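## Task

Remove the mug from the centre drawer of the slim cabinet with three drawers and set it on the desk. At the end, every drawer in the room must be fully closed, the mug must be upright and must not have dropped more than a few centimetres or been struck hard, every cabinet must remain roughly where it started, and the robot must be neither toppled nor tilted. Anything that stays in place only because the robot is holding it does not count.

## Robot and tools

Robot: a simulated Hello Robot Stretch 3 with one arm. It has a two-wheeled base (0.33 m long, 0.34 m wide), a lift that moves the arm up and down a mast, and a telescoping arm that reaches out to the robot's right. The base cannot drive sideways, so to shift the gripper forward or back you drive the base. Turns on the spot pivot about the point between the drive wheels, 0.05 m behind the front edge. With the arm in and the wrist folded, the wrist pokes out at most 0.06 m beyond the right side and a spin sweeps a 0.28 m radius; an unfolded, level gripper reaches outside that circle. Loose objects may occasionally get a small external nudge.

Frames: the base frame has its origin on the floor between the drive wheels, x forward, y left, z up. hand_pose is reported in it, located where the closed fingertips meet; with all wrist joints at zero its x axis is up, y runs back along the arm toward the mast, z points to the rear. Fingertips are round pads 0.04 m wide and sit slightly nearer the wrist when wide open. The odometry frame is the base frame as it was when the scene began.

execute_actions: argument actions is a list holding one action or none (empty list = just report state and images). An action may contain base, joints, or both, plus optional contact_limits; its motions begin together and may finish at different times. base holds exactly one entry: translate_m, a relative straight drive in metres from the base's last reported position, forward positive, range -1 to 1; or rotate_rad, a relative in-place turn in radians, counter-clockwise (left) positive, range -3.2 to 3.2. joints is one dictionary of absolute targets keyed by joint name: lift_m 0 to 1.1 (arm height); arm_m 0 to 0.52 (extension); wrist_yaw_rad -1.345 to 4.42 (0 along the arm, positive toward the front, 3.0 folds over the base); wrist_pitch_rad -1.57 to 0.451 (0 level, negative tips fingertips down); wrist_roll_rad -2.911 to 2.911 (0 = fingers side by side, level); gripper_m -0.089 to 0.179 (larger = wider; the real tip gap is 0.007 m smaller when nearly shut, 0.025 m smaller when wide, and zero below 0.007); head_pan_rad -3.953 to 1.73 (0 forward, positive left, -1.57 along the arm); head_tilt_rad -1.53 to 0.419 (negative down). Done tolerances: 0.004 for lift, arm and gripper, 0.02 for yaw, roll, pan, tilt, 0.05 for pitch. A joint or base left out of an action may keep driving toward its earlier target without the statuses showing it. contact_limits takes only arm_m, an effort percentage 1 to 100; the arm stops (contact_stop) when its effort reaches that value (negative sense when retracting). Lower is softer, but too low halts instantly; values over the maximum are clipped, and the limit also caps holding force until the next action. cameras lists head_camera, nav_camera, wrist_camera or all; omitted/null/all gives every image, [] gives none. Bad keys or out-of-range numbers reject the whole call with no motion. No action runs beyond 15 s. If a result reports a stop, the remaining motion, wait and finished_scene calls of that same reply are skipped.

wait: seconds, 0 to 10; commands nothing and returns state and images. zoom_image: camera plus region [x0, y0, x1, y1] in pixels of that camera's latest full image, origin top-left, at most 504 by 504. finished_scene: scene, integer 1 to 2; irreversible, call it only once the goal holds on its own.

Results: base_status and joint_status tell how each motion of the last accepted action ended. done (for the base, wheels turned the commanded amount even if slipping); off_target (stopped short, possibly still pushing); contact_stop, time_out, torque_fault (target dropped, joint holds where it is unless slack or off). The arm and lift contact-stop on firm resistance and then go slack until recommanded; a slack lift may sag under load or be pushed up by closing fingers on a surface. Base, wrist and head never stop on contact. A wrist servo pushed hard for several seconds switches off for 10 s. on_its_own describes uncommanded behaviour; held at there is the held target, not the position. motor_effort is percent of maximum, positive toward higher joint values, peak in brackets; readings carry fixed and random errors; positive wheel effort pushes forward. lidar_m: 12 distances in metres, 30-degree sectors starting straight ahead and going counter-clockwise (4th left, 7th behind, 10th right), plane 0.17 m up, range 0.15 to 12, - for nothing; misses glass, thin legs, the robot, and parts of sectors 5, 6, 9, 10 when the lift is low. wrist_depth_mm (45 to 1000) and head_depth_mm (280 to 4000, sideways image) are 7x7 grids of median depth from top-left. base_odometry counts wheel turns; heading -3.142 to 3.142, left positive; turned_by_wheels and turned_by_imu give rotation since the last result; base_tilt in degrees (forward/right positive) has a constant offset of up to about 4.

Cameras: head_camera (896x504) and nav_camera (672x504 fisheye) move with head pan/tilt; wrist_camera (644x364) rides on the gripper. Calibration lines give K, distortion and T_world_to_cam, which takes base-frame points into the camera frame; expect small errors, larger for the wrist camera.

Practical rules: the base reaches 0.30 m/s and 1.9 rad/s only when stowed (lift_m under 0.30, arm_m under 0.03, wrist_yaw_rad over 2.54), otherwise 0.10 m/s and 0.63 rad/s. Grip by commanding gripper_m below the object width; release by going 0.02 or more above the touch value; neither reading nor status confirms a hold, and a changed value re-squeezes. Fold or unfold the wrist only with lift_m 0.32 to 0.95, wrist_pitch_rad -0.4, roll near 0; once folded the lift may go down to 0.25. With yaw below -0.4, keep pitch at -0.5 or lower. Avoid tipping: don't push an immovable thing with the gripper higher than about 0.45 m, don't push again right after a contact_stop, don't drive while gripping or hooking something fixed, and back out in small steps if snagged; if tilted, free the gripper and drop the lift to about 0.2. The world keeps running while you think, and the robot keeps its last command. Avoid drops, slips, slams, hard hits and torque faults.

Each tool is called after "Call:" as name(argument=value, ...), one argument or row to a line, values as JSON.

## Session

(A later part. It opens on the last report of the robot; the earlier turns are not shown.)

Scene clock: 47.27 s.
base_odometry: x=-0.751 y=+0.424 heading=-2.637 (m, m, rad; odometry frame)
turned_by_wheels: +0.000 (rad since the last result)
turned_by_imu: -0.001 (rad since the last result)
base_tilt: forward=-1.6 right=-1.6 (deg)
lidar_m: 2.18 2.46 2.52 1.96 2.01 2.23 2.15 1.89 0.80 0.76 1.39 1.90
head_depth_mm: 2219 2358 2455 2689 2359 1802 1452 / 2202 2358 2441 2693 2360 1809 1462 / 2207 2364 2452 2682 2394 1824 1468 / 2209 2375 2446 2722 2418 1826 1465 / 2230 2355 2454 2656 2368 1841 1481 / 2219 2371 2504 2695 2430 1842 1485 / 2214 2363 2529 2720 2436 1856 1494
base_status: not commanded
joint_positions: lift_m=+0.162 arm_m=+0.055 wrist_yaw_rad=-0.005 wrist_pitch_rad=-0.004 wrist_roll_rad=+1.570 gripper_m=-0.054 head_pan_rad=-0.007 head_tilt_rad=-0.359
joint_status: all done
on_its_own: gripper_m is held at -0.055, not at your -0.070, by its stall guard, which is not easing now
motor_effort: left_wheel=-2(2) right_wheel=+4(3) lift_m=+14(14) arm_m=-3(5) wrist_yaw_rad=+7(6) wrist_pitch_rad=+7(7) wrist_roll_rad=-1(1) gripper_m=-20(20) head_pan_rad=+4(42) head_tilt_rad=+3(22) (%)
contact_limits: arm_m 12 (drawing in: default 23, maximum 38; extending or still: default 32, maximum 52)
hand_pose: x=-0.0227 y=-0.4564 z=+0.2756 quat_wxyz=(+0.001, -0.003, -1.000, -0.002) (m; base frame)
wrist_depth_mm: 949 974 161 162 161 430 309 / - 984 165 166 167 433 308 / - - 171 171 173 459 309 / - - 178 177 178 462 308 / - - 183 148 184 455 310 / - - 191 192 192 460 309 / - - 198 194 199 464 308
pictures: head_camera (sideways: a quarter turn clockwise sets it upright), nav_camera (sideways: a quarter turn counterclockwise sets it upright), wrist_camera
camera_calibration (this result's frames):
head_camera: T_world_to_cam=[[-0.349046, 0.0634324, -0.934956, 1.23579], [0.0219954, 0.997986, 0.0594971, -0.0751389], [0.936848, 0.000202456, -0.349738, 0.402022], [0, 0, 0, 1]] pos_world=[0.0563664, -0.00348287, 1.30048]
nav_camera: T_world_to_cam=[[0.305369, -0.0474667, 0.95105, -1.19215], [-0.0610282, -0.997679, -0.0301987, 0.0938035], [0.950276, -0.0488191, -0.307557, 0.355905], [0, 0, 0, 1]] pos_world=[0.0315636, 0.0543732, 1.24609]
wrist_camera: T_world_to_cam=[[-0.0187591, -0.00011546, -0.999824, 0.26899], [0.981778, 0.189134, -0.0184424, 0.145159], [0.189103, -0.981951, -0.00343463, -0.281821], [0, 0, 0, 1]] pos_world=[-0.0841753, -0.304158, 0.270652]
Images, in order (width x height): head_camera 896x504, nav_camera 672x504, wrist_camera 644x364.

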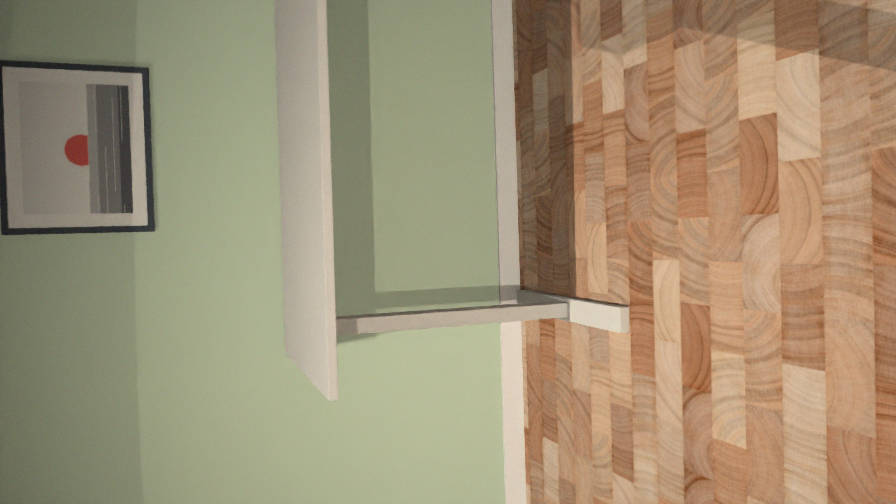

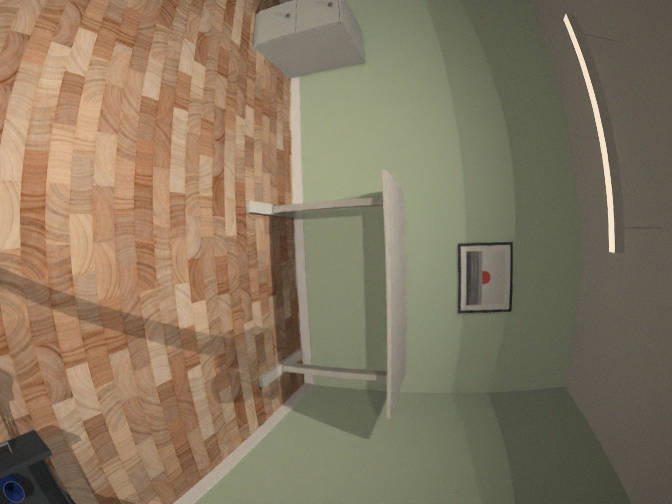

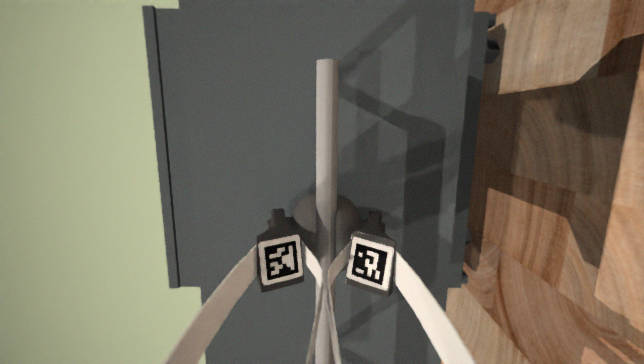

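Call:
execute_actions(
  actions=[
    {"joints": {"gripper_m": 0.06, "head_pan_rad": -1.57, "head_tilt_rad": -1.0}},
  ],
  cameras=[],
)

Call:
execute_actions(
  actions=[
    {"joints": {"arm_m": 0.0}},
  ],
  cameras=["head_camera", "wrist_camera"],
)

Scene clock: 54.07 s.
base_odometry: x=-0.751 y=+0.424 heading=-2.637 (m, m, rad; odometry frame)
turned_by_wheels: +0.000 (rad since the last result)
turned_by_imu: -0.001 (rad since the last result)
base_tilt: forward=-1.6 right=-1.6 (deg)
lidar_m: 2.18 2.46 2.52 1.96 2.02 2.23 2.15 1.89 0.79 0.76 1.38 1.89
head_depth_mm: 1280 1514 1658 1477 1335 1203 1111 / 1280 1176 1060 1255 1272 1221 - / 1270 1159 1066 1240 1163 1247 - / 1278 1166 1065 1253 1168 1218 1124 / 1277 1172 1068 1269 1293 1219 1112 / 1278 1521 1683 1518 1353 1220 1118 / 1282 1510 1687 1521 1357 1229 1122
base_status: not commanded
joint_positions: lift_m=+0.162 arm_m=+0.055 wrist_yaw_rad=-0.003 wrist_pitch_rad=-0.004 wrist_roll_rad=+1.570 gripper_m=+0.060 head_pan_rad=-1.563 head_tilt_rad=-0.987
joint_status: all done
motor_effort: left_wheel=-1(1) right_wheel=+3(3) lift_m=+15(15) arm_m=-3(3) wrist_yaw_rad=+3(8) wrist_pitch_rad=+7(7) wrist_roll_rad=+0(1) gripper_m=+1(80) head_pan_rad=-3(46) head_tilt_rad=-4(27) (%)
hand_pose: x=-0.0221 y=-0.4564 z=+0.2755 quat_wxyz=(+0.001, -0.001, -1.000, -0.002) (m; base frame)
wrist_depth_mm: 985 966 163 164 164 432 311 / - 999 169 168 170 443 310 / - - 175 173 175 461 309 / - - 181 180 181 451 307 / - - 186 185 188 461 306 / - - 195 192 196 449 309 / - - 202 201 201 423 306
pictures: none
No camera images: the call's "cameras" was empty. Leave "cameras" out to get every camera's image.

Scene clock: 55.57 s.
base_odometry: x=-0.751 y=+0.424 heading=-2.637 (m, m, rad; odometry frame)
turned_by_wheels: +0.000 (rad since the last result)
turned_by_imu: +0.000 (rad since the last result)
base_tilt: forward=-1.6 right=-1.6 (deg)
lidar_m: 2.18 2.47 2.52 1.96 2.02 2.23 2.14 1.89 0.79 0.76 1.38 1.89
head_depth_mm: 1279 1517 1671 1479 1328 1205 1115 / 1278 1183 1063 1264 1273 1205 - / 1272 1162 1066 1239 1136 1233 - / 1273 1166 1068 1244 1147 1231 1121 / 1278 1170 1068 1270 1284 1219 1112 / 1280 1516 1686 1517 1354 1221 1113 / 1278 1505 1682 1513 1362 1228 1121
base_status: not commanded
joint_positions: lift_m=+0.162 arm_m=+0.003 wrist_yaw_rad=-0.002 wrist_pitch_rad=-0.004 wrist_roll_rad=+1.570 gripper_m=+0.060 head_pan_rad=-1.563 head_tilt_rad=-0.987
joint_status: all done
joint sent to its limit — the command would take arm_m past its lower limit, so that joint was sent only as far as its limit.
motor_effort: left_wheel=-1(2) right_wheel=+3(3) lift_m=+14(14) arm_m=-3(4) wrist_yaw_rad=+3(4) wrist_pitch_rad=+7(7) wrist_roll_rad=-1(0) gripper_m=+0(1) head_pan_rad=-3(4) head_tilt_rad=-4(5) (%)
hand_pose: x=-0.0219 y=-0.4042 z=+0.2756 quat_wxyz=(+0.001, -0.001, -1.000, -0.002) (m; base frame)
wrist_depth_mm: - - 213 213 214 470 311 / - - 222 217 222 461 313 / - - 229 225 227 462 309 / - - 237 235 240 457 309 / - - 551 244 542 467 309 / - - 253 251 256 450 308 / - - - 262 632 431 312
pictures: head_camera (sideways: a quarter turn clockwise sets it upright), wrist_camera
camera_calibration (this result's frames):
head_camera: T_world_to_cam=[[0.0542742, 0.832565, -0.551262, 0.733174], [0.998461, -0.0389587, 0.0394639, -0.0549726], [0.0113798, -0.552556, -0.833398, 1.03684], [0, 0, 0, 1]] pos_world=[0.00329652, -0.0396452, 1.27044]
wrist_camera: T_world_to_cam=[[-0.0187468, -0.0000367514, -0.999824, 0.269008], [0.981147, 0.192384, -0.0184037, 0.135732], [0.192351, -0.98132, -0.00357052, -0.230302], [0, 0, 0, 1]] pos_world=[-0.0838311, -0.252103, 0.270636]
Images, in order (width x height): head_camera 896x504, wrist_camera 644x364.

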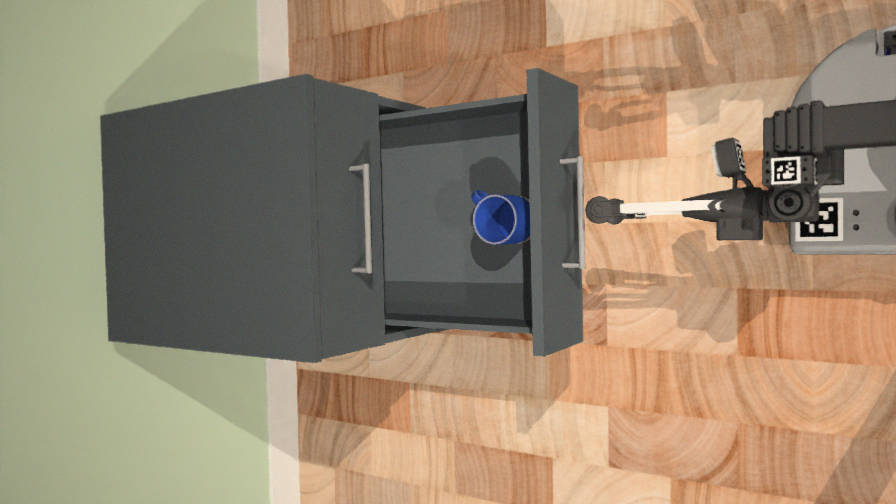

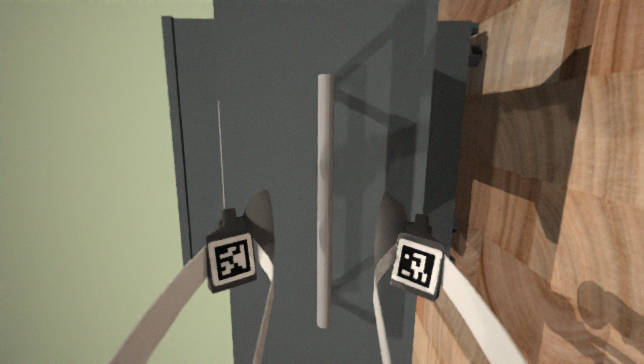

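Call:
execute_actions(
  actions=[
    {"joints": {"lift_m": 0.53, "wrist_roll_rad": 0.0, "gripper_m": 0.135, "wrist_pitch_rad": -0.5}},
  ],
  cameras=[],
)

Call:
execute_actions(
  actions=[
    {"joints": {"wrist_pitch_rad": -1.15, "arm_m": 0.35}},
  ],
  cameras=["head_camera", "wrist_camera"],
)

Scene clock: 61.97 s.
base_odometry: x=-0.751 y=+0.424 heading=-2.637 (m, m, rad; odometry frame)
turned_by_wheels: +0.000 (rad since the last result)
turned_by_imu: -0.002 (rad since the last result)
base_tilt: forward=-1.6 right=-1.6 (deg)
lidar_m: 2.18 2.47 2.51 1.96 2.02 2.23 2.15 1.89 0.79 0.76 1.39 1.90
head_depth_mm: 1278 1510 1668 1479 1328 1215 1109 / 1281 1179 1062 1255 1276 1250 - / 1271 1157 1065 1238 1121 - - / 1275 1165 1069 1246 1115 1204 1125 / 1281 1166 1071 1271 1289 1222 1112 / 1282 1507 1682 1510 1355 1228 1116 / 1278 1511 1690 1530 1364 1229 1124
base_status: not commanded
joint_positions: lift_m=+0.530 arm_m=+0.003 wrist_yaw_rad=-0.002 wrist_pitch_rad=-0.513 wrist_roll_rad=+0.004 gripper_m=+0.135 head_pan_rad=-1.563 head_tilt_rad=-0.987
joint_status: all done
motor_effort: left_wheel=-2(2) right_wheel=+3(3) lift_m=+23(25) arm_m=-3(3) wrist_yaw_rad=+2(3) wrist_pitch_rad=+4(8) wrist_roll_rad=-3(6) gripper_m=+0(83) head_pan_rad=-5(4) head_tilt_rad=-5(4) (%)
hand_pose: x=-0.0220 y=-0.3594 z=+0.5216 quat_wxyz=(+0.683, +0.179, -0.685, -0.181) (m; base frame)
wrist_depth_mm: - - 489 487 496 - - / - - 534 522 524 - - / - - 730 745 725 - - / - 982 650 645 660 - 996 / 840 871 389 388 378 827 827 / 718 677 434 416 430 - 707 / 639 617 639 635 624 643 625
pictures: none
No camera images: the call's "cameras" was empty. Leave "cameras" out to get every camera's image.

Scene clock: 65.73 s.
base_odometry: x=-0.751 y=+0.424 heading=-2.637 (m, m, rad; odometry frame)
turned_by_wheels: +0.000 (rad since the last result)
turned_by_imu: -0.001 (rad since the last result)
base_tilt: forward=-1.5 right=-1.6 (deg)
lidar_m: 2.19 2.45 2.52 1.96 2.02 2.22 2.15 1.89 0.79 0.76 1.38 1.89
head_depth_mm: 1276 1506 1666 1486 1328 1212 1110 / 1280 1183 1042 1454 - 1201 - / 1270 1161 1042 1183 1164 1211 - / 1272 1162 1071 1237 1171 1220 1123 / 1279 1173 1064 1270 1288 1218 1111 / 1275 1515 1682 1509 1360 1222 1117 / 1283 1510 1691 1515 1363 1230 1118
base_status: not commanded
joint_positions: lift_m=+0.530 arm_m=+0.350 wrist_yaw_rad=-0.002 wrist_pitch_rad=-1.152 wrist_roll_rad=+0.003 gripper_m=+0.135 head_pan_rad=-1.563 head_tilt_rad=-0.987
joint_status: all done
motor_effort: left_wheel=-1(2) right_wheel=+3(3) lift_m=+23(23) arm_m=+3(3) wrist_yaw_rad=+4(3) wrist_pitch_rad=+1(5) wrist_roll_rad=-2(3) gripper_m=+0(1) head_pan_rad=-4(5) head_tilt_rad=-4(4) (%)
hand_pose: x=-0.0218 y=-0.5768 z=+0.4245 quat_wxyz=(+0.592, +0.384, -0.594, -0.387) (m; base frame)
wrist_depth_mm: 691 337 422 418 427 346 655 / 650 632 417 411 400 631 652 / 630 372 395 395 396 376 618 / 609 359 385 380 381 358 596 / 595 579 370 358 370 565 574 / 576 347 361 353 359 - 569 / 551 243 243 242 241 241 548
pictures: head_camera (sideways: a quarter turn clockwise sets it upright), wrist_camera
camera_calibration (this result's frames):
head_camera: T_world_to_cam=[[0.0545044, 0.832686, -0.551057, 0.732906], [0.99845, -0.0392458, 0.0394523, -0.0549574], [0.0112247, -0.552353, -0.833535, 1.03702], [0, 0, 0, 1]] pos_world=[0.00328545, -0.0396367, 1.27043]
wrist_camera: T_world_to_cam=[[-0.999909, -0.0132781, 0.00217216, -0.0364517], [-0.0134303, 0.975312, -0.220423, 0.687273], [0.000808266, -0.220432, -0.975402, 0.448047], [0, 0, 0, 1]] pos_world=[-0.0275803, -0.572025, 0.588597]
Images, in order (width x height): head_camera 896x504, wrist_camera 644x364.

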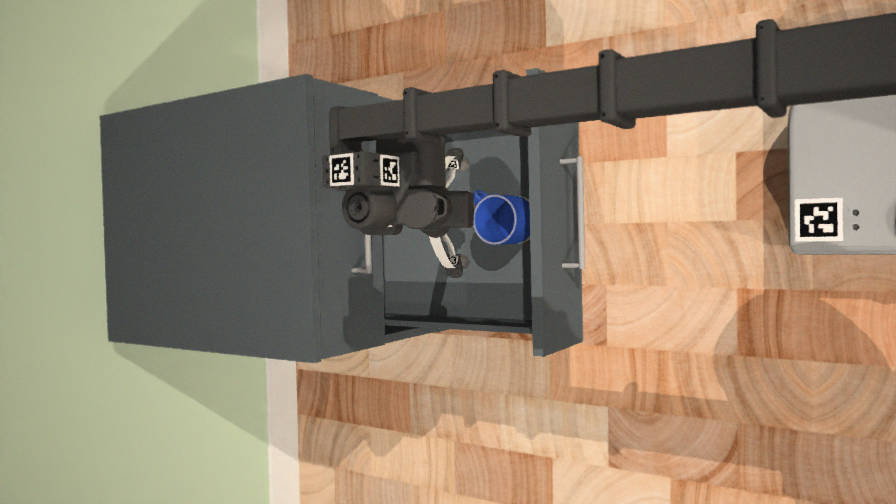

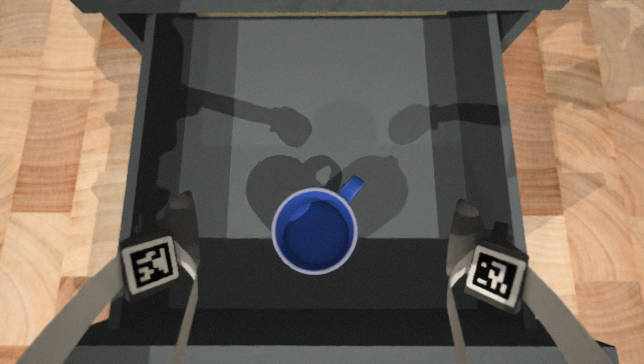

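Call:
zoom_image(
  camera="wrist_camera",
  region=[200, 140, 460, 364],
)

Region (200, 140, 460, 364) of wrist_camera's 644x364 image, scaled by 1.938; it fills the top 434 rows of this view, and the rest is white.

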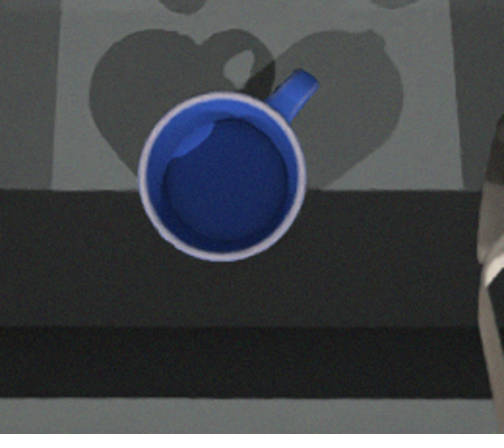

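Call:
execute_actions(
  actions=[
    {"base": {"translate_m": 0.009}, "joints": {"lift_m": 0.44, "arm_m": 0.358}},
  ],
  cameras=["wrist_camera"],
)

Scene clock: 71.23 s.
base_odometry: x=-0.758 y=+0.419 heading=-2.637 (m, m, rad; odometry frame)
turned_by_wheels: +0.000 (rad since the last result)
turned_by_imu: -0.001 (rad since the last result)
base_tilt: forward=-1.5 right=-1.5 (deg)
lidar_m: 2.17 2.45 2.51 1.96 2.01 2.24 2.16 1.89 0.79 0.76 1.39 1.89
head_depth_mm: 1276 1505 1674 1483 1330 1205 1106 / 1266 1177 1056 1458 1295 - - / 1270 1150 1063 - 1166 1218 - / 1276 1164 1062 1252 1170 1217 1129 / 1279 1196 1067 1305 1290 1223 1111 / 1282 1515 1694 1505 1350 1221 1117 / 1279 1513 1697 1516 1357 1224 1118
base_status: done
joint_positions: lift_m=+0.440 arm_m=+0.358 wrist_yaw_rad=-0.002 wrist_pitch_rad=-1.153 wrist_roll_rad=+0.003 gripper_m=+0.135 head_pan_rad=-1.563 head_tilt_rad=-0.987
joint_status: all done
motor_effort: left_wheel=-2(1) right_wheel=+2(6) lift_m=+14(20) arm_m=+3(3) wrist_yaw_rad=+3(3) wrist_pitch_rad=+1(1) wrist_roll_rad=-2(2) gripper_m=+0(0) head_pan_rad=-3(4) head_tilt_rad=-4(4) (%)
hand_pose: x=-0.0218 y=-0.5847 z=+0.3351 quat_wxyz=(+0.592, +0.384, -0.594, -0.387) (m; base frame)
wrist_depth_mm: 578 284 319 323 324 311 554 / 557 284 310 311 306 304 238 / 527 282 301 298 299 291 228 / 221 281 289 275 288 284 226 / 215 248 279 269 274 274 217 / 203 268 272 264 271 - 206 / 221 246 264 262 262 260 196
pictures: wrist_camera
camera_calibration (this result's frames):
wrist_camera: T_world_to_cam=[[-0.999909, -0.0132788, 0.00216538, -0.0363603], [-0.0134298, 0.975409, -0.219995, 0.675179], [0.000809142, -0.220004, -0.975499, 0.359372], [0, 0, 0, 1]] pos_world=[-0.0275802, -0.579995, 0.499182]
Images, in order (width x height): wrist_camera 644x364.

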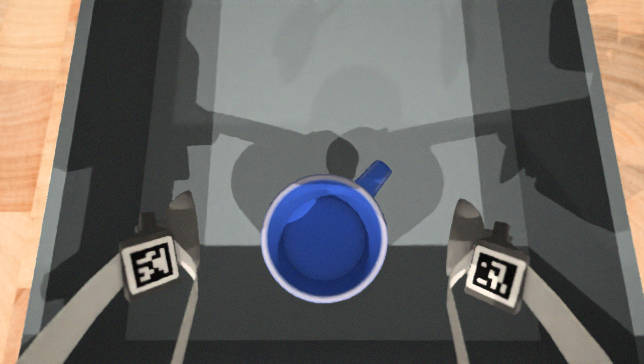

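Call:
execute_actions(
  actions=[
    {"joints": {"lift_m": 0.363}},
  ],
  cameras=["head_camera", "wrist_camera"],
)

Scene clock: 73.77 s.
base_odometry: x=-0.758 y=+0.419 heading=-2.637 (m, m, rad; odometry frame)
turned_by_wheels: +0.000 (rad since the last result)
turned_by_imu: -0.001 (rad since the last result)
base_tilt: forward=-1.7 right=-1.7 (deg)
lidar_m: 2.18 2.46 2.51 1.96 2.01 2.24 2.16 1.89 0.79 0.76 1.39 1.89
head_depth_mm: 1277 1517 1673 1468 1324 1202 1115 / 1267 1185 1060 1297 1157 1194 - / 1264 1158 1058 1297 1164 1212 - / 1286 1163 1069 1264 1170 1208 1124 / 1280 1193 1064 1296 1296 1213 1110 / 1280 1510 1687 1511 1349 1225 1116 / 1278 1514 1696 1518 1359 1225 1121
base_status: not commanded
joint_positions: lift_m=+0.363 arm_m=+0.358 wrist_yaw_rad=-0.002 wrist_pitch_rad=-1.153 wrist_roll_rad=+0.003 gripper_m=+0.135 head_pan_rad=-1.563 head_tilt_rad=-0.987
joint_status: all done
motor_effort: left_wheel=-2(2) right_wheel=+2(2) lift_m=+14(14) arm_m=+4(3) wrist_yaw_rad=+3(2) wrist_pitch_rad=+1(1) wrist_roll_rad=-2(2) gripper_m=+0(1) head_pan_rad=-3(4) head_tilt_rad=-4(5) (%)
hand_pose: x=-0.0218 y=-0.5847 z=+0.2581 quat_wxyz=(+0.592, +0.384, -0.594, -0.387) (m; base frame)
wrist_depth_mm: 199 235 235 233 232 232 206 / 197 226 225 226 223 224 205 / 197 219 217 218 216 216 206 / 198 211 209 186 207 208 205 / 199 205 175 196 165 203 199 / 195 195 185 188 164 - 193 / - 191 190 131 188 190 189
pictures: head_camera (sideways: a quarter turn clockwise sets it upright), wrist_camera
camera_calibration (this result's frames):
head_camera: T_world_to_cam=[[0.0545532, 0.832685, -0.551053, 0.732901], [0.998448, -0.0393045, 0.0394522, -0.0549572], [0.0111923, -0.552351, -0.833537, 1.03702], [0, 0, 0, 1]] pos_world=[0.00328312, -0.0396364, 1.27043]
wrist_camera: T_world_to_cam=[[-0.999909, -0.0132792, 0.0021646, -0.0361934], [-0.0134301, 0.975422, -0.219935, 0.658218], [0.000809166, -0.219944, -0.975512, 0.284296], [0, 0, 0, 1]] pos_world=[-0.0275802, -0.579992, 0.422177]
Images, in order (width x height): head_camera 896x504, wrist_camera 644x364.

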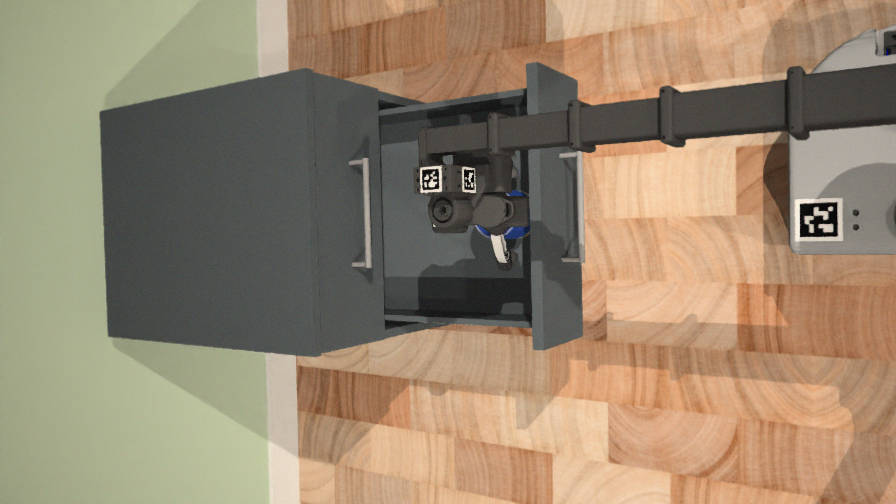

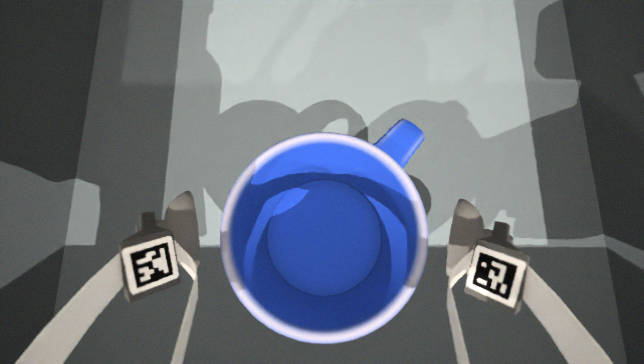

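Call:
execute_actions(
  actions=[
    {"joints": {"gripper_m": 0.025}},
  ],
  cameras=["wrist_camera"],
)

Scene clock: 76.47 s.
base_odometry: x=-0.758 y=+0.419 heading=-2.637 (m, m, rad; odometry frame)
turned_by_wheels: +0.000 (rad since the last result)
turned_by_imu: -0.001 (rad since the last result)
base_tilt: forward=-1.5 right=-1.6 (deg)
lidar_m: 2.18 2.45 2.51 1.96 2.02 2.24 2.16 1.89 0.79 0.76 1.38 1.90
head_depth_mm: 1280 1516 1672 1485 1329 1201 1115 / 1261 1175 1059 1293 1097 1193 - / 1266 1154 1066 1289 1280 1212 - / 1269 1160 1066 1259 1285 1217 1125 / 1274 1193 1066 1308 1310 1222 1105 / 1278 1517 1679 1508 1354 1224 1117 / 1282 1508 1694 1514 1361 1229 1121
base_status: not commanded
joint_positions: lift_m=+0.363 arm_m=+0.358 wrist_yaw_rad=-0.002 wrist_pitch_rad=-1.155 wrist_roll_rad=+0.002 gripper_m=+0.026 head_pan_rad=-1.563 head_tilt_rad=-0.989
joint_status: all done
motor_effort: left_wheel=-1(2) right_wheel=+1(3) lift_m=+15(15) arm_m=+2(4) wrist_yaw_rad=+2(3) wrist_pitch_rad=+2(6) wrist_roll_rad=-2(2) gripper_m=-19(92) head_pan_rad=-4(4) head_tilt_rad=-4(4) (%)
hand_pose: x=-0.0217 y=-0.5842 z=+0.2578 quat_wxyz=(+0.592, +0.385, -0.593, -0.387) (m; base frame)
wrist_depth_mm: 199 234 234 232 235 231 204 / 199 226 225 226 224 222 204 / 198 218 216 146 212 216 203 / 198 210 185 200 168 207 204 / 198 203 136 193 151 204 198 / 195 197 195 163 193 195 193 / 190 190 190 190 191 190 188
pictures: wrist_camera
camera_calibration (this result's frames):
wrist_camera: T_world_to_cam=[[-0.999894, -0.014353, 0.00244067, -0.0368541], [-0.0145401, 0.975891, -0.217774, 0.657416], [0.00074389, -0.217786, -0.975996, 0.28552], [0, 0, 0, 1]] pos_world=[-0.0275037, -0.579913, 0.421924]
Images, in order (width x height): wrist_camera 644x364.

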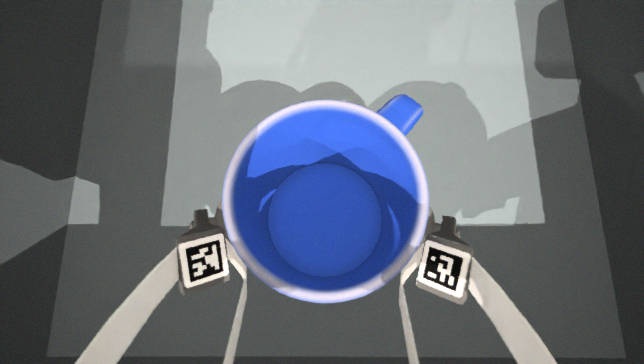

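Call:
execute_actions(
  actions=[
    {"joints": {"lift_m": 0.385}},
  ],
  cameras=["head_camera", "wrist_camera"],
)

Scene clock: 78.03 s.
base_odometry: x=-0.758 y=+0.419 heading=-2.637 (m, m, rad; odometry frame)
turned_by_wheels: +0.000 (rad since the last result)
turned_by_imu: +0.000 (rad since the last result)
base_tilt: forward=-1.5 right=-1.7 (deg)
lidar_m: 2.18 2.46 2.52 1.96 2.02 2.23 2.15 1.90 0.79 0.76 1.38 1.90
head_depth_mm: 1282 1514 1676 1494 1327 1201 1109 / 1267 1179 1059 1361 1183 1207 - / 1264 1156 1067 1307 1277 1214 - / 1271 1156 1071 1260 1279 1217 1121 / 1288 1196 1070 1301 1308 1217 1111 / 1278 1515 1693 1514 1353 1217 1118 / 1280 1516 1696 1507 1359 1225 1121
base_status: not commanded
joint_positions: lift_m=+0.385 arm_m=+0.358 wrist_yaw_rad=-0.002 wrist_pitch_rad=-1.163 wrist_roll_rad=+0.002 gripper_m=+0.026 head_pan_rad=-1.563 head_tilt_rad=-0.989
joint_status: all done
motor_effort: left_wheel=-2(1) right_wheel=+1(1) lift_m=+25(25) arm_m=+2(2) wrist_yaw_rad=+2(2) wrist_pitch_rad=+4(5) wrist_roll_rad=-2(2) gripper_m=-18(18) head_pan_rad=-4(4) head_tilt_rad=-4(4) (%)
hand_pose: x=-0.0217 y=-0.5822 z=+0.2785 quat_wxyz=(+0.590, +0.388, -0.591, -0.390) (m; base frame)
wrist_depth_mm: 200 254 255 253 255 251 205 / 199 246 247 246 245 244 205 / 198 238 235 145 233 239 203 / 198 231 173 198 169 229 206 / 199 224 139 192 149 221 205 / 198 215 214 184 212 215 206 / 191 211 212 210 210 209 196
pictures: head_camera (sideways: a quarter turn clockwise sets it upright), wrist_camera
camera_calibration (this result's frames):
head_camera: T_world_to_cam=[[0.0547055, 0.83345, -0.549881, 0.731372], [0.998441, -0.0395496, 0.039386, -0.054871], [0.0110787, -0.551178, -0.834314, 1.03803], [0, 0, 0, 1]] pos_world=[0.00327526, -0.0395915, 1.27037]
wrist_camera: T_world_to_cam=[[-0.999894, -0.0143733, 0.00230889, -0.0368475], [-0.0145378, 0.977657, -0.209704, 0.658733], [0.000756818, -0.209715, -0.977762, 0.31135], [0, 0, 0, 1]] pos_world=[-0.0275026, -0.579249, 0.442651]
Images, in order (width x height): head_camera 896x504, wrist_camera 644x364.

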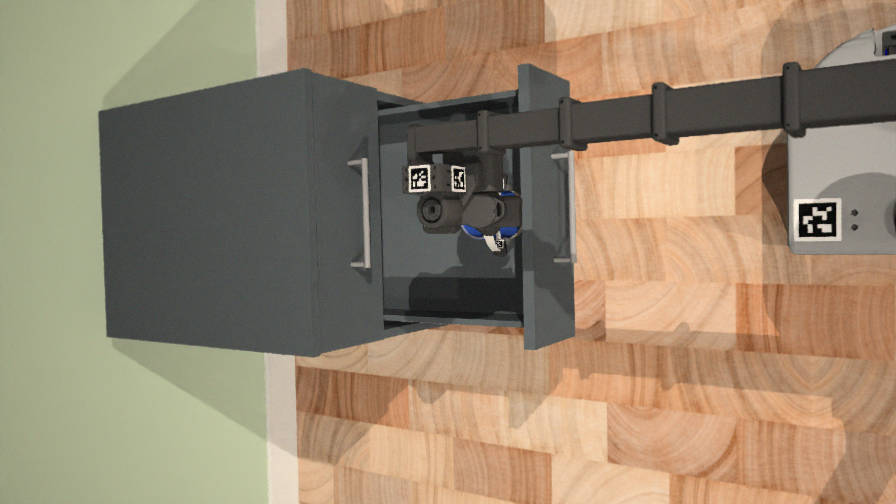

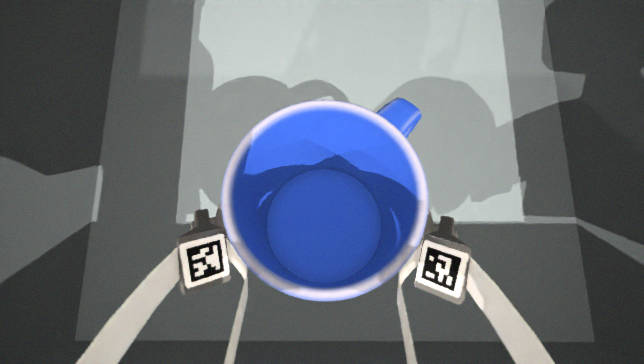

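Call:
execute_actions(
  actions=[],
  cameras=["wrist_camera"],
)

Scene clock: 79.00 s.
base_odometry: x=-0.758 y=+0.419 heading=-2.637 (m, m, rad; odometry frame)
turned_by_wheels: +0.000 (rad since the last result)
turned_by_imu: +0.000 (rad since the last result)
base_tilt: forward=-1.6 right=-1.7 (deg)
lidar_m: 2.17 2.45 2.51 1.97 2.02 2.23 2.16 1.89 0.79 0.76 1.38 1.89
head_depth_mm: 1280 1509 1666 1477 1326 1204 1111 / 1263 1178 1056 1362 1182 1204 - / 1267 1150 1063 1303 1285 1215 - / 1273 1163 1067 1264 1280 1212 1126 / 1279 1190 1070 1306 1305 1211 1109 / 1276 1515 1684 1504 1356 1226 1116 / 1282 1509 1681 1528 1358 1225 1120
base_status: not commanded
joint_positions: lift_m=+0.385 arm_m=+0.358 wrist_yaw_rad=-0.002 wrist_pitch_rad=-1.163 wrist_roll_rad=+0.002 gripper_m=+0.026 head_pan_rad=-1.563 head_tilt_rad=-0.989
joint_status: all done
motor_effort: left_wheel=-1(1) right_wheel=+1(1) lift_m=+25(25) arm_m=+2(2) wrist_yaw_rad=+2(2) wrist_pitch_rad=+4(5) wrist_roll_rad=-2(2) gripper_m=-18(18) head_pan_rad=-3(4) head_tilt_rad=-4(4) (%)
hand_pose: x=-0.0217 y=-0.5822 z=+0.2785 quat_wxyz=(+0.590, +0.388, -0.591, -0.390) (m; base frame)
wrist_depth_mm: 199 255 254 255 252 252 206 / 198 247 245 244 243 246 205 / 200 239 238 146 233 237 207 / 199 229 173 197 168 228 205 / 197 224 139 192 149 222 206 / 197 218 214 183 212 215 207 / 192 209 211 211 210 210 196
pictures: wrist_camera
camera_calibration (this result's frames):
wrist_camera: T_world_to_cam=[[-0.999894, -0.0143731, 0.00230885, -0.0368474], [-0.0145377, 0.977657, -0.209704, 0.658733], [0.000756837, -0.209715, -0.977762, 0.31135], [0, 0, 0, 1]] pos_world=[-0.0275026, -0.579249, 0.442651]
Images, in order (width x height): wrist_camera 644x364.

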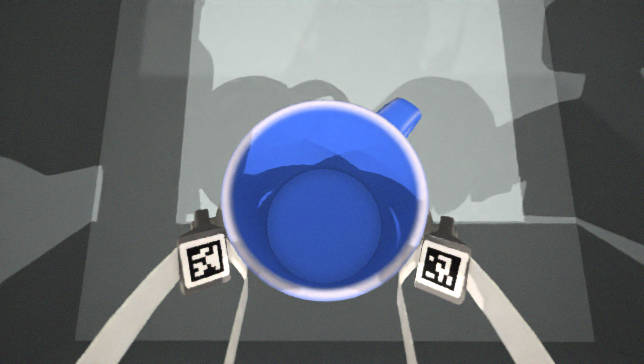

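Call:
execute_actions(
  actions=[
    {"joints": {"lift_m": 0.57, "head_pan_rad": 0.0, "head_tilt_rad": -0.6}},
  ],
  cameras=["wrist_camera"],
)

Call:
execute_actions(
  actions=[
    {"base": {"translate_m": 1.0}, "joints": {"lift_m": 1.1, "arm_m": 0.3}},
  ],
  cameras=["head_camera", "wrist_camera"],
)

Scene clock: 86.33 s.
base_odometry: x=-0.758 y=+0.419 heading=-2.637 (m, m, rad; odometry frame)
turned_by_wheels: +0.000 (rad since the last result)
turned_by_imu: -0.001 (rad since the last result)
base_tilt: forward=-1.6 right=-1.6 (deg)
lidar_m: 2.17 2.45 2.52 1.96 2.02 2.24 2.16 1.89 0.79 0.76 1.38 1.89
head_depth_mm: 2131 2439 2635 2168 1720 1437 1227 / 2125 2435 2626 2153 1739 1440 1236 / 2165 2425 2667 2197 1739 1449 1237 / 2148 2446 2673 2196 1748 1460 1241 / 2161 2389 2625 2198 1756 1466 1249 / 2183 2430 2666 2220 1778 1462 1257 / 2222 2448 2707 2231 1786 1470 1255
base_status: not commanded
joint_positions: lift_m=+0.570 arm_m=+0.358 wrist_yaw_rad=-0.002 wrist_pitch_rad=-1.164 wrist_roll_rad=+0.002 gripper_m=+0.026 head_pan_rad=-0.007 head_tilt_rad=-0.606
joint_status: all done
motor_effort: left_wheel=-1(1) right_wheel=+1(1) lift_m=+24(27) arm_m=+2(2) wrist_yaw_rad=+1(2) wrist_pitch_rad=+4(4) wrist_roll_rad=-2(2) gripper_m=-18(19) head_pan_rad=+4(43) head_tilt_rad=+2(21) (%)
hand_pose: x=-0.0217 y=-0.5821 z=+0.4635 quat_wxyz=(+0.590, +0.388, -0.591, -0.390) (m; base frame)
wrist_depth_mm: 710 286 288 287 286 285 692 / 667 692 445 440 442 687 681 / 664 673 437 145 430 668 671 / 651 656 173 198 168 633 633 / 633 628 139 191 149 394 616 / 599 610 376 185 316 604 590 / 610 275 272 273 276 277 581
pictures: wrist_camera
camera_calibration (this result's frames):
wrist_camera: T_world_to_cam=[[-0.999894, -0.0143743, 0.0022998, -0.0372687], [-0.0145374, 0.977777, -0.209142, 0.697191], [0.000757567, -0.209153, -0.977883, 0.492606], [0, 0, 0, 1]] pos_world=[-0.0275026, -0.579203, 0.627608]
Images, in order (width x height): wrist_camera 644x364.

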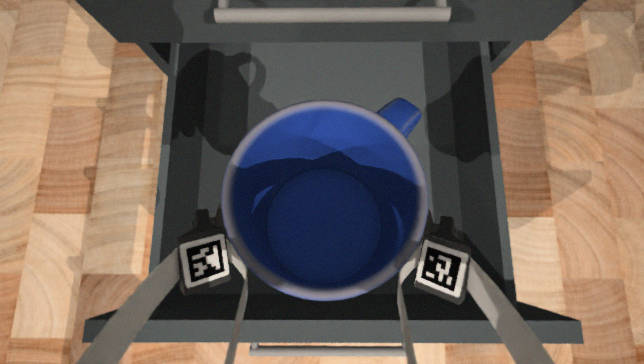

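Scene clock: 97.67 s.
base_odometry: x=-1.634 y=-0.064 heading=-2.637 (m, m, rad; odometry frame)
turned_by_wheels: +0.000 (rad since the last result)
turned_by_imu: -0.006 (rad since the last result)
base_tilt: forward=-1.6 right=-1.7 (deg)
lidar_m: 1.19 1.66 1.80 2.43 2.43 2.75 3.14 1.12 1.14 1.33 1.38 1.49
head_depth_mm: 1355 1160 1664 1890 1724 1444 1234 / 1357 1175 911 1879 1730 1446 1234 / 1354 1191 915 1881 1741 1451 1240 / 1358 1206 922 1887 1749 1455 1248 / 1347 1228 937 1836 1656 1464 1255 / 1358 1240 947 1817 1759 1472 1252 / 1350 1429 959 1888 1777 1467 1256
base_status: done
joint_positions: lift_m=+1.099 arm_m=+0.300 wrist_yaw_rad=-0.002 wrist_pitch_rad=-1.164 wrist_roll_rad=+0.002 gripper_m=+0.026 head_pan_rad=-0.007 head_tilt_rad=-0.606
joint_status: all done
motor_effort: left_wheel=-1(1) right_wheel=+0(7) lift_m=+24(26) arm_m=-3(4) wrist_yaw_rad=+2(2) wrist_pitch_rad=+4(4) wrist_roll_rad=-2(2) gripper_m=-18(18) head_pan_rad=+4(4) head_tilt_rad=+2(2) (%)
hand_pose: x=-0.0217 y=-0.5245 z=+0.9931 quat_wxyz=(+0.590, +0.388, -0.591, -0.390) (m; base frame)
wrist_depth_mm: - - - - - - 894 / - - - - - - 899 / - - - 145 - - 950 / - - 173 199 169 - 993 / - - 140 191 148 - - / - - - 186 - - - / - - - - - - -
pictures: head_camera (sideways: a quarter turn clockwise sets it upright), wrist_camera
camera_calibration (this result's frames):
head_camera: T_world_to_cam=[[-0.566653, 0.0649343, -0.821394, 1.08899], [0.0359423, 0.997889, 0.0540914, -0.068168], [0.823172, 0.00112823, -0.567791, 0.686448], [0, 0, 0, 1]] pos_world=[0.0544637, -0.00346301, 1.28793]
wrist_camera: T_world_to_cam=[[-0.999894, -0.0143913, 0.00229473, -0.0376616], [-0.0145532, 0.977845, -0.208825, 0.751383], [0.000761368, -0.208836, -0.97795, 1.02285], [0, 0, 0, 1]] pos_world=[-0.0275013, -0.521669, 1.15729]
Images, in order (width x height): head_camera 896x504, wrist_camera 644x364.

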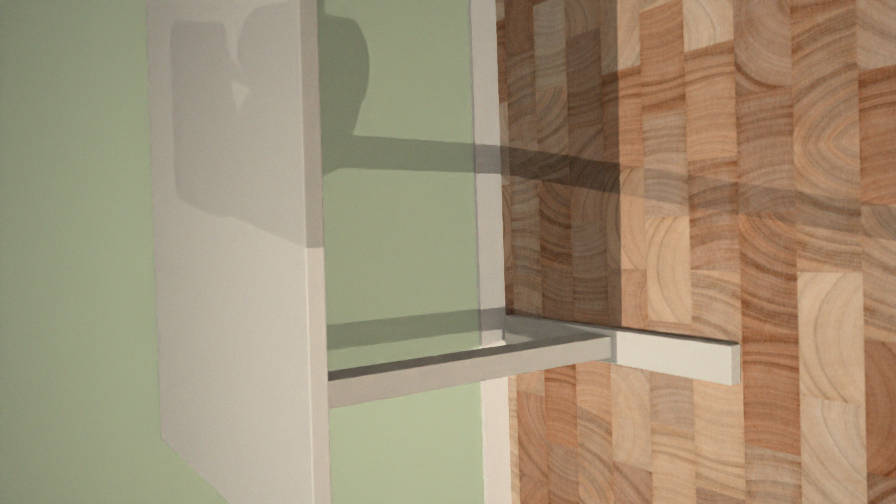

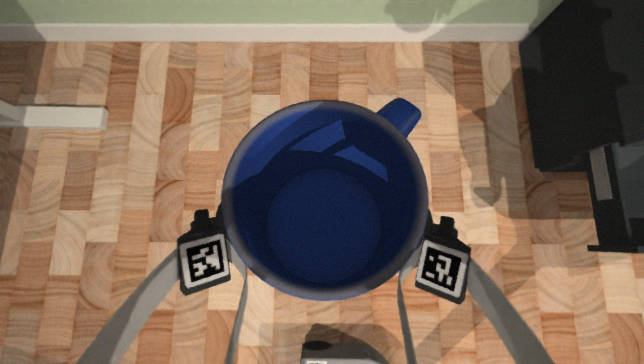

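Call:
execute_actions(
  actions=[
    {"base": {"translate_m": 0.27}, "joints": {"arm_m": 0.18, "wrist_pitch_rad": -0.93}},
  ],
  cameras=["wrist_camera"],
)

Call:
execute_actions(
  actions=[
    {"base": {"rotate_rad": 1.55}, "joints": {"head_pan_rad": -1.57, "head_tilt_rad": -0.5}},
  ],
)

Scene clock: 104.30 s.
base_odometry: x=-1.870 y=-0.194 heading=-2.637 (m, m, rad; odometry frame)
turned_by_wheels: +0.000 (rad since the last result)
turned_by_imu: -0.002 (rad since the last result)
base_tilt: forward=-1.6 right=-1.6 (deg)
lidar_m: 0.94 0.93 1.69 2.42 2.44 2.76 3.41 1.32 1.38 1.33 1.30 1.35
head_depth_mm: 1123 1163 768 644 1690 1440 1231 / 1126 1174 775 650 1690 1440 1233 / 1125 1184 781 652 1684 1448 1240 / 1120 1191 788 657 1691 1453 1241 / 1120 1181 794 664 1706 1424 1248 / 1118 1183 803 667 1263 1394 1231 / 1122 1187 809 675 1712 1481 1260
base_status: done
joint_positions: lift_m=+1.099 arm_m=+0.180 wrist_yaw_rad=-0.001 wrist_pitch_rad=-0.960 wrist_roll_rad=+0.002 gripper_m=+0.026 head_pan_rad=-0.007 head_tilt_rad=-0.606
joint_status: all done
motor_effort: left_wheel=-1(0) right_wheel=+1(7) lift_m=+24(25) arm_m=-3(3) wrist_yaw_rad=+2(1) wrist_pitch_rad=+9(8) wrist_roll_rad=-2(2) gripper_m=-18(18) head_pan_rad=+3(3) head_tilt_rad=+2(2) (%)
hand_pose: x=-0.0218 y=-0.4524 z=+1.0143 quat_wxyz=(+0.626, +0.326, -0.628, -0.328) (m; base frame)
wrist_depth_mm: - - - - - - - / - - - - - - - / - - - 145 - - - / - - 172 197 168 - - / - - 140 192 149 - - / - - - 184 - - - / - - - - - - -
pictures: wrist_camera
camera_calibration (this result's frames):
wrist_camera: T_world_to_cam=[[-0.999885, -0.0141319, 0.00554213, -0.0398683], [-0.0151673, 0.915295, -0.402498, 0.85346], [0.000615361, -0.402536, -0.915404, 0.907476], [0, 0, 0, 1]] pos_world=[-0.0274775, -0.416439, 1.17444]
Images, in order (width x height): wrist_camera 644x364.

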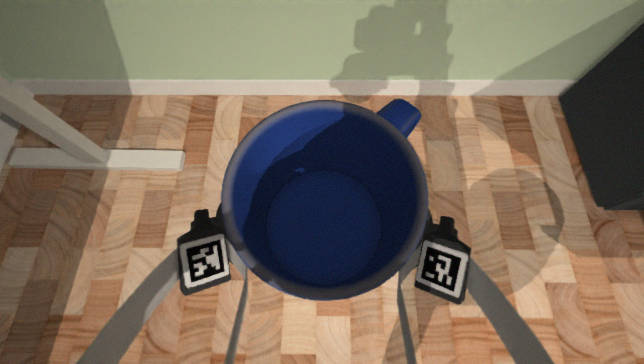

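Scene clock: 107.70 s.
base_odometry: x=-1.870 y=-0.194 heading=-1.087 (m, m, rad; odometry frame)
turned_by_wheels: +1.550 (rad since the last result)
turned_by_imu: +1.555 (rad since the last result)
base_tilt: forward=-1.6 right=-1.5 (deg)
lidar_m: 2.43 2.44 2.69 3.40 1.33 1.39 1.33 1.30 1.31 1.33 0.93 1.69
head_depth_mm: - - 900 679 1653 1553 1303 / - - 931 683 1647 1563 1308 / - - - - 475 1560 1312 / 1119 1221 1019 679 1644 1578 1316 / 1118 1218 1032 699 1639 1575 1320 / 1116 1213 1040 704 1124 1462 1313 / 1114 1209 1051 710 1639 1595 1329
base_status: done
joint_positions: lift_m=+1.099 arm_m=+0.180 wrist_yaw_rad=-0.001 wrist_pitch_rad=-0.960 wrist_roll_rad=+0.002 gripper_m=+0.026 head_pan_rad=-1.563 head_tilt_rad=-0.507
joint_status: all done
motor_effort: left_wheel=-2(4) right_wheel=+1(7) lift_m=+25(24) arm_m=-3(3) wrist_yaw_rad=+1(2) wrist_pitch_rad=+9(9) wrist_roll_rad=-2(2) gripper_m=-18(17) head_pan_rad=-4(46) head_tilt_rad=+3(11) (%)
hand_pose: x=-0.0218 y=-0.4525 z=+1.0143 quat_wxyz=(+0.626, +0.326, -0.628, -0.328) (m; base frame)
wrist_depth_mm: 310 308 307 306 302 305 305 / 280 279 283 283 280 277 278 / 276 274 269 146 264 278 280 / - - 171 198 168 - - / - - 140 190 149 - - / - - - 185 - - - / - - - - - - -
pictures: head_camera (sideways: a quarter turn clockwise sets it upright), nav_camera (sideways: a quarter turn counterclockwise sets it upright), wrist_camera
camera_calibration (this result's frames):
head_camera: T_world_to_cam=[[0.0571402, 0.483984, -0.873209, 1.15275], [0.998271, -0.0156172, 0.0566679, -0.0773997], [0.0137893, -0.874937, -0.48404, 0.582418], [0, 0, 0, 1]] pos_world=[0.00336635, -0.0495418, 1.29289]
nav_camera: T_world_to_cam=[[-0.04181, -0.442924, 0.895584, -1.11765], [-0.998513, 0.049904, -0.0219345, 0.0887582], [-0.0349778, -0.895169, -0.444352, 0.539934], [0, 0, 0, 1]] pos_world=[0.0607831, -0.0161294, 1.24281]
wrist_camera: T_world_to_cam=[[-0.999885, -0.0141397, 0.00555107, -0.0398817], [-0.015178, 0.915232, -0.402642, 0.85362], [0.000612742, -0.40268, -0.915341, 0.907349], [0, 0, 0, 1]] pos_world=[-0.0274769, -0.416453, 1.17446]
Images, in order (width x height): head_camera 896x504, nav_camera 672x504, wrist_camera 644x364.

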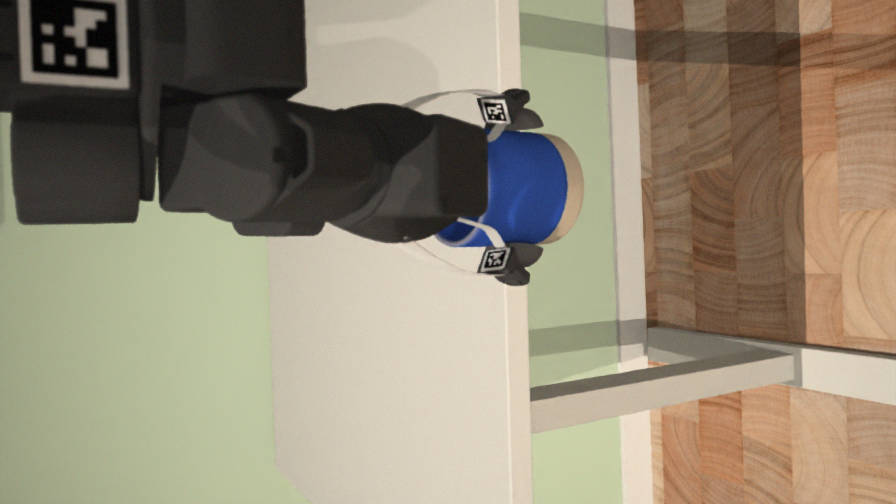

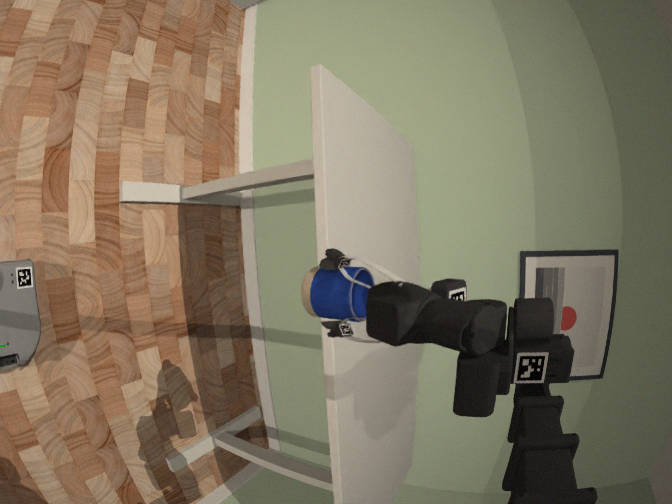

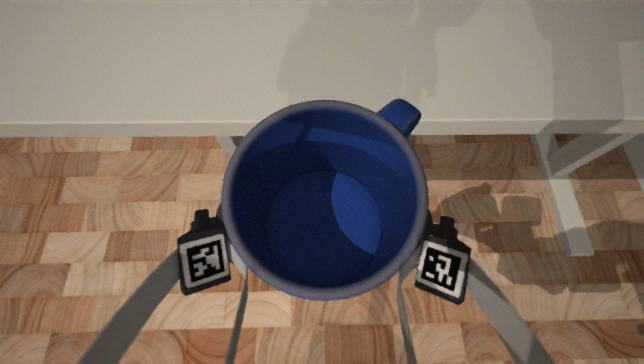

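Call:
execute_actions(
  actions=[
    {"joints": {"arm_m": 0.51, "wrist_pitch_rad": -0.8}, "contact_limits": {"arm_m": 10}},
  ],
  cameras=["head_camera", "wrist_camera"],
)

Scene clock: 113.03 s.
base_odometry: x=-1.870 y=-0.194 heading=-1.087 (m, m, rad; odometry frame)
turned_by_wheels: +0.000 (rad since the last result)
turned_by_imu: -0.001 (rad since the last result)
base_tilt: forward=-1.5 right=-1.6 (deg)
lidar_m: 2.42 2.44 2.68 3.41 1.32 1.39 1.33 1.30 1.31 1.34 0.93 1.68
head_depth_mm: - 1219 989 679 1658 1544 1295 / 1150 1240 998 682 1654 1560 1301 / - 1233 837 688 1642 1567 1310 / 1123 1215 900 693 1641 1568 1317 / 1122 1215 1031 696 1643 1585 1318 / 1117 1212 1044 704 1126 1469 1320 / 1116 1210 1057 708 1634 1602 1335
base_status: not commanded
joint_positions: lift_m=+1.099 arm_m=+0.510 wrist_yaw_rad=-0.001 wrist_pitch_rad=-0.835 wrist_roll_rad=+0.002 gripper_m=+0.026 head_pan_rad=-1.563 head_tilt_rad=-0.507
joint_status: all done
motor_effort: left_wheel=-2(1) right_wheel=+1(2) lift_m=+25(24) arm_m=+3(4) wrist_yaw_rad=+1(1) wrist_pitch_rad=+10(11) wrist_roll_rad=-2(2) gripper_m=-19(18) head_pan_rad=-4(4) head_tilt_rad=+2(3) (%)
contact_limits: arm_m 10 (drawing in: default 23, maximum 38; extending or still: default 32, maximum 52)
hand_pose: x=-0.0218 y=-0.8087 z=+1.0319 quat_wxyz=(+0.646, +0.286, -0.647, -0.288) (m; base frame)
wrist_depth_mm: 377 375 379 377 378 377 375 / 335 328 333 331 334 330 328 / 293 298 298 146 284 298 293 / 270 269 170 198 167 270 268 / 247 245 141 193 157 244 244 / 227 225 220 185 218 226 225 / 211 210 210 209 210 208 208
pictures: head_camera (sideways: a quarter turn clockwise sets it upright), wrist_camera
camera_calibration (this result's frames):
head_camera: T_world_to_cam=[[0.0572246, 0.483808, -0.873301, 1.15287], [0.998268, -0.0157778, 0.0566724, -0.0774055], [0.0136398, -0.875032, -0.483873, 0.582203], [0, 0, 0, 1]] pos_world=[0.00335786, -0.049543, 1.2929]
wrist_camera: T_world_to_cam=[[-0.999882, -0.0134368, 0.00742898, -0.0464042], [-0.0153448, 0.858019, -0.513389, 1.25476], [0.000524124, -0.513442, -0.858124, 0.631352], [0, 0, 0, 1]] pos_world=[-0.0274756, -0.753067, 1.1863]
Images, in order (width x height): head_camera 896x504, wrist_camera 644x364.

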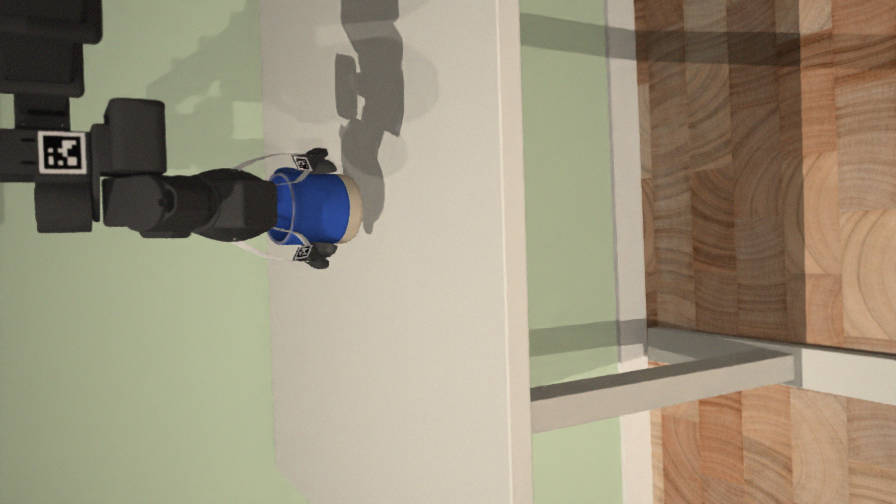

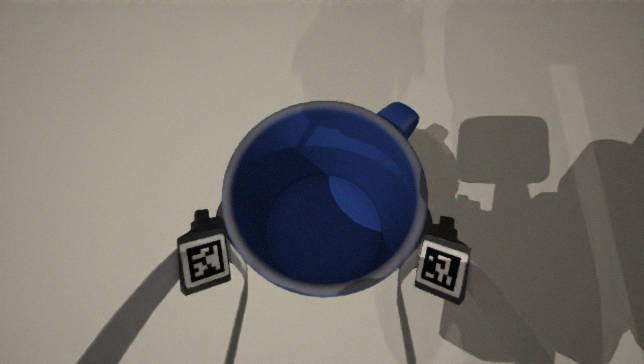

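Call:
zoom_image(
  camera="wrist_camera",
  region=[200, 80, 452, 320],
)

Region (200, 80, 452, 320) of wrist_camera's 644x364 image, scaled by 2.000; it fills the top 480 rows of this view, and the rest is white.

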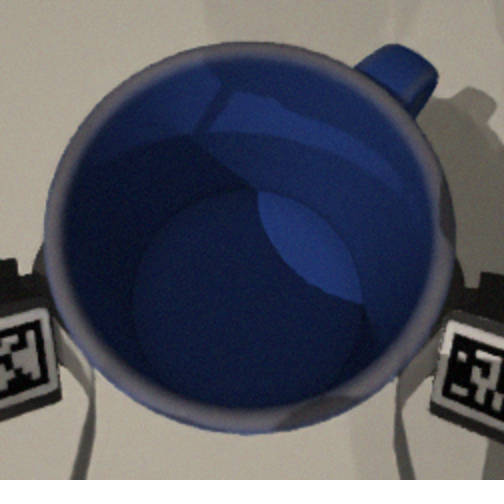

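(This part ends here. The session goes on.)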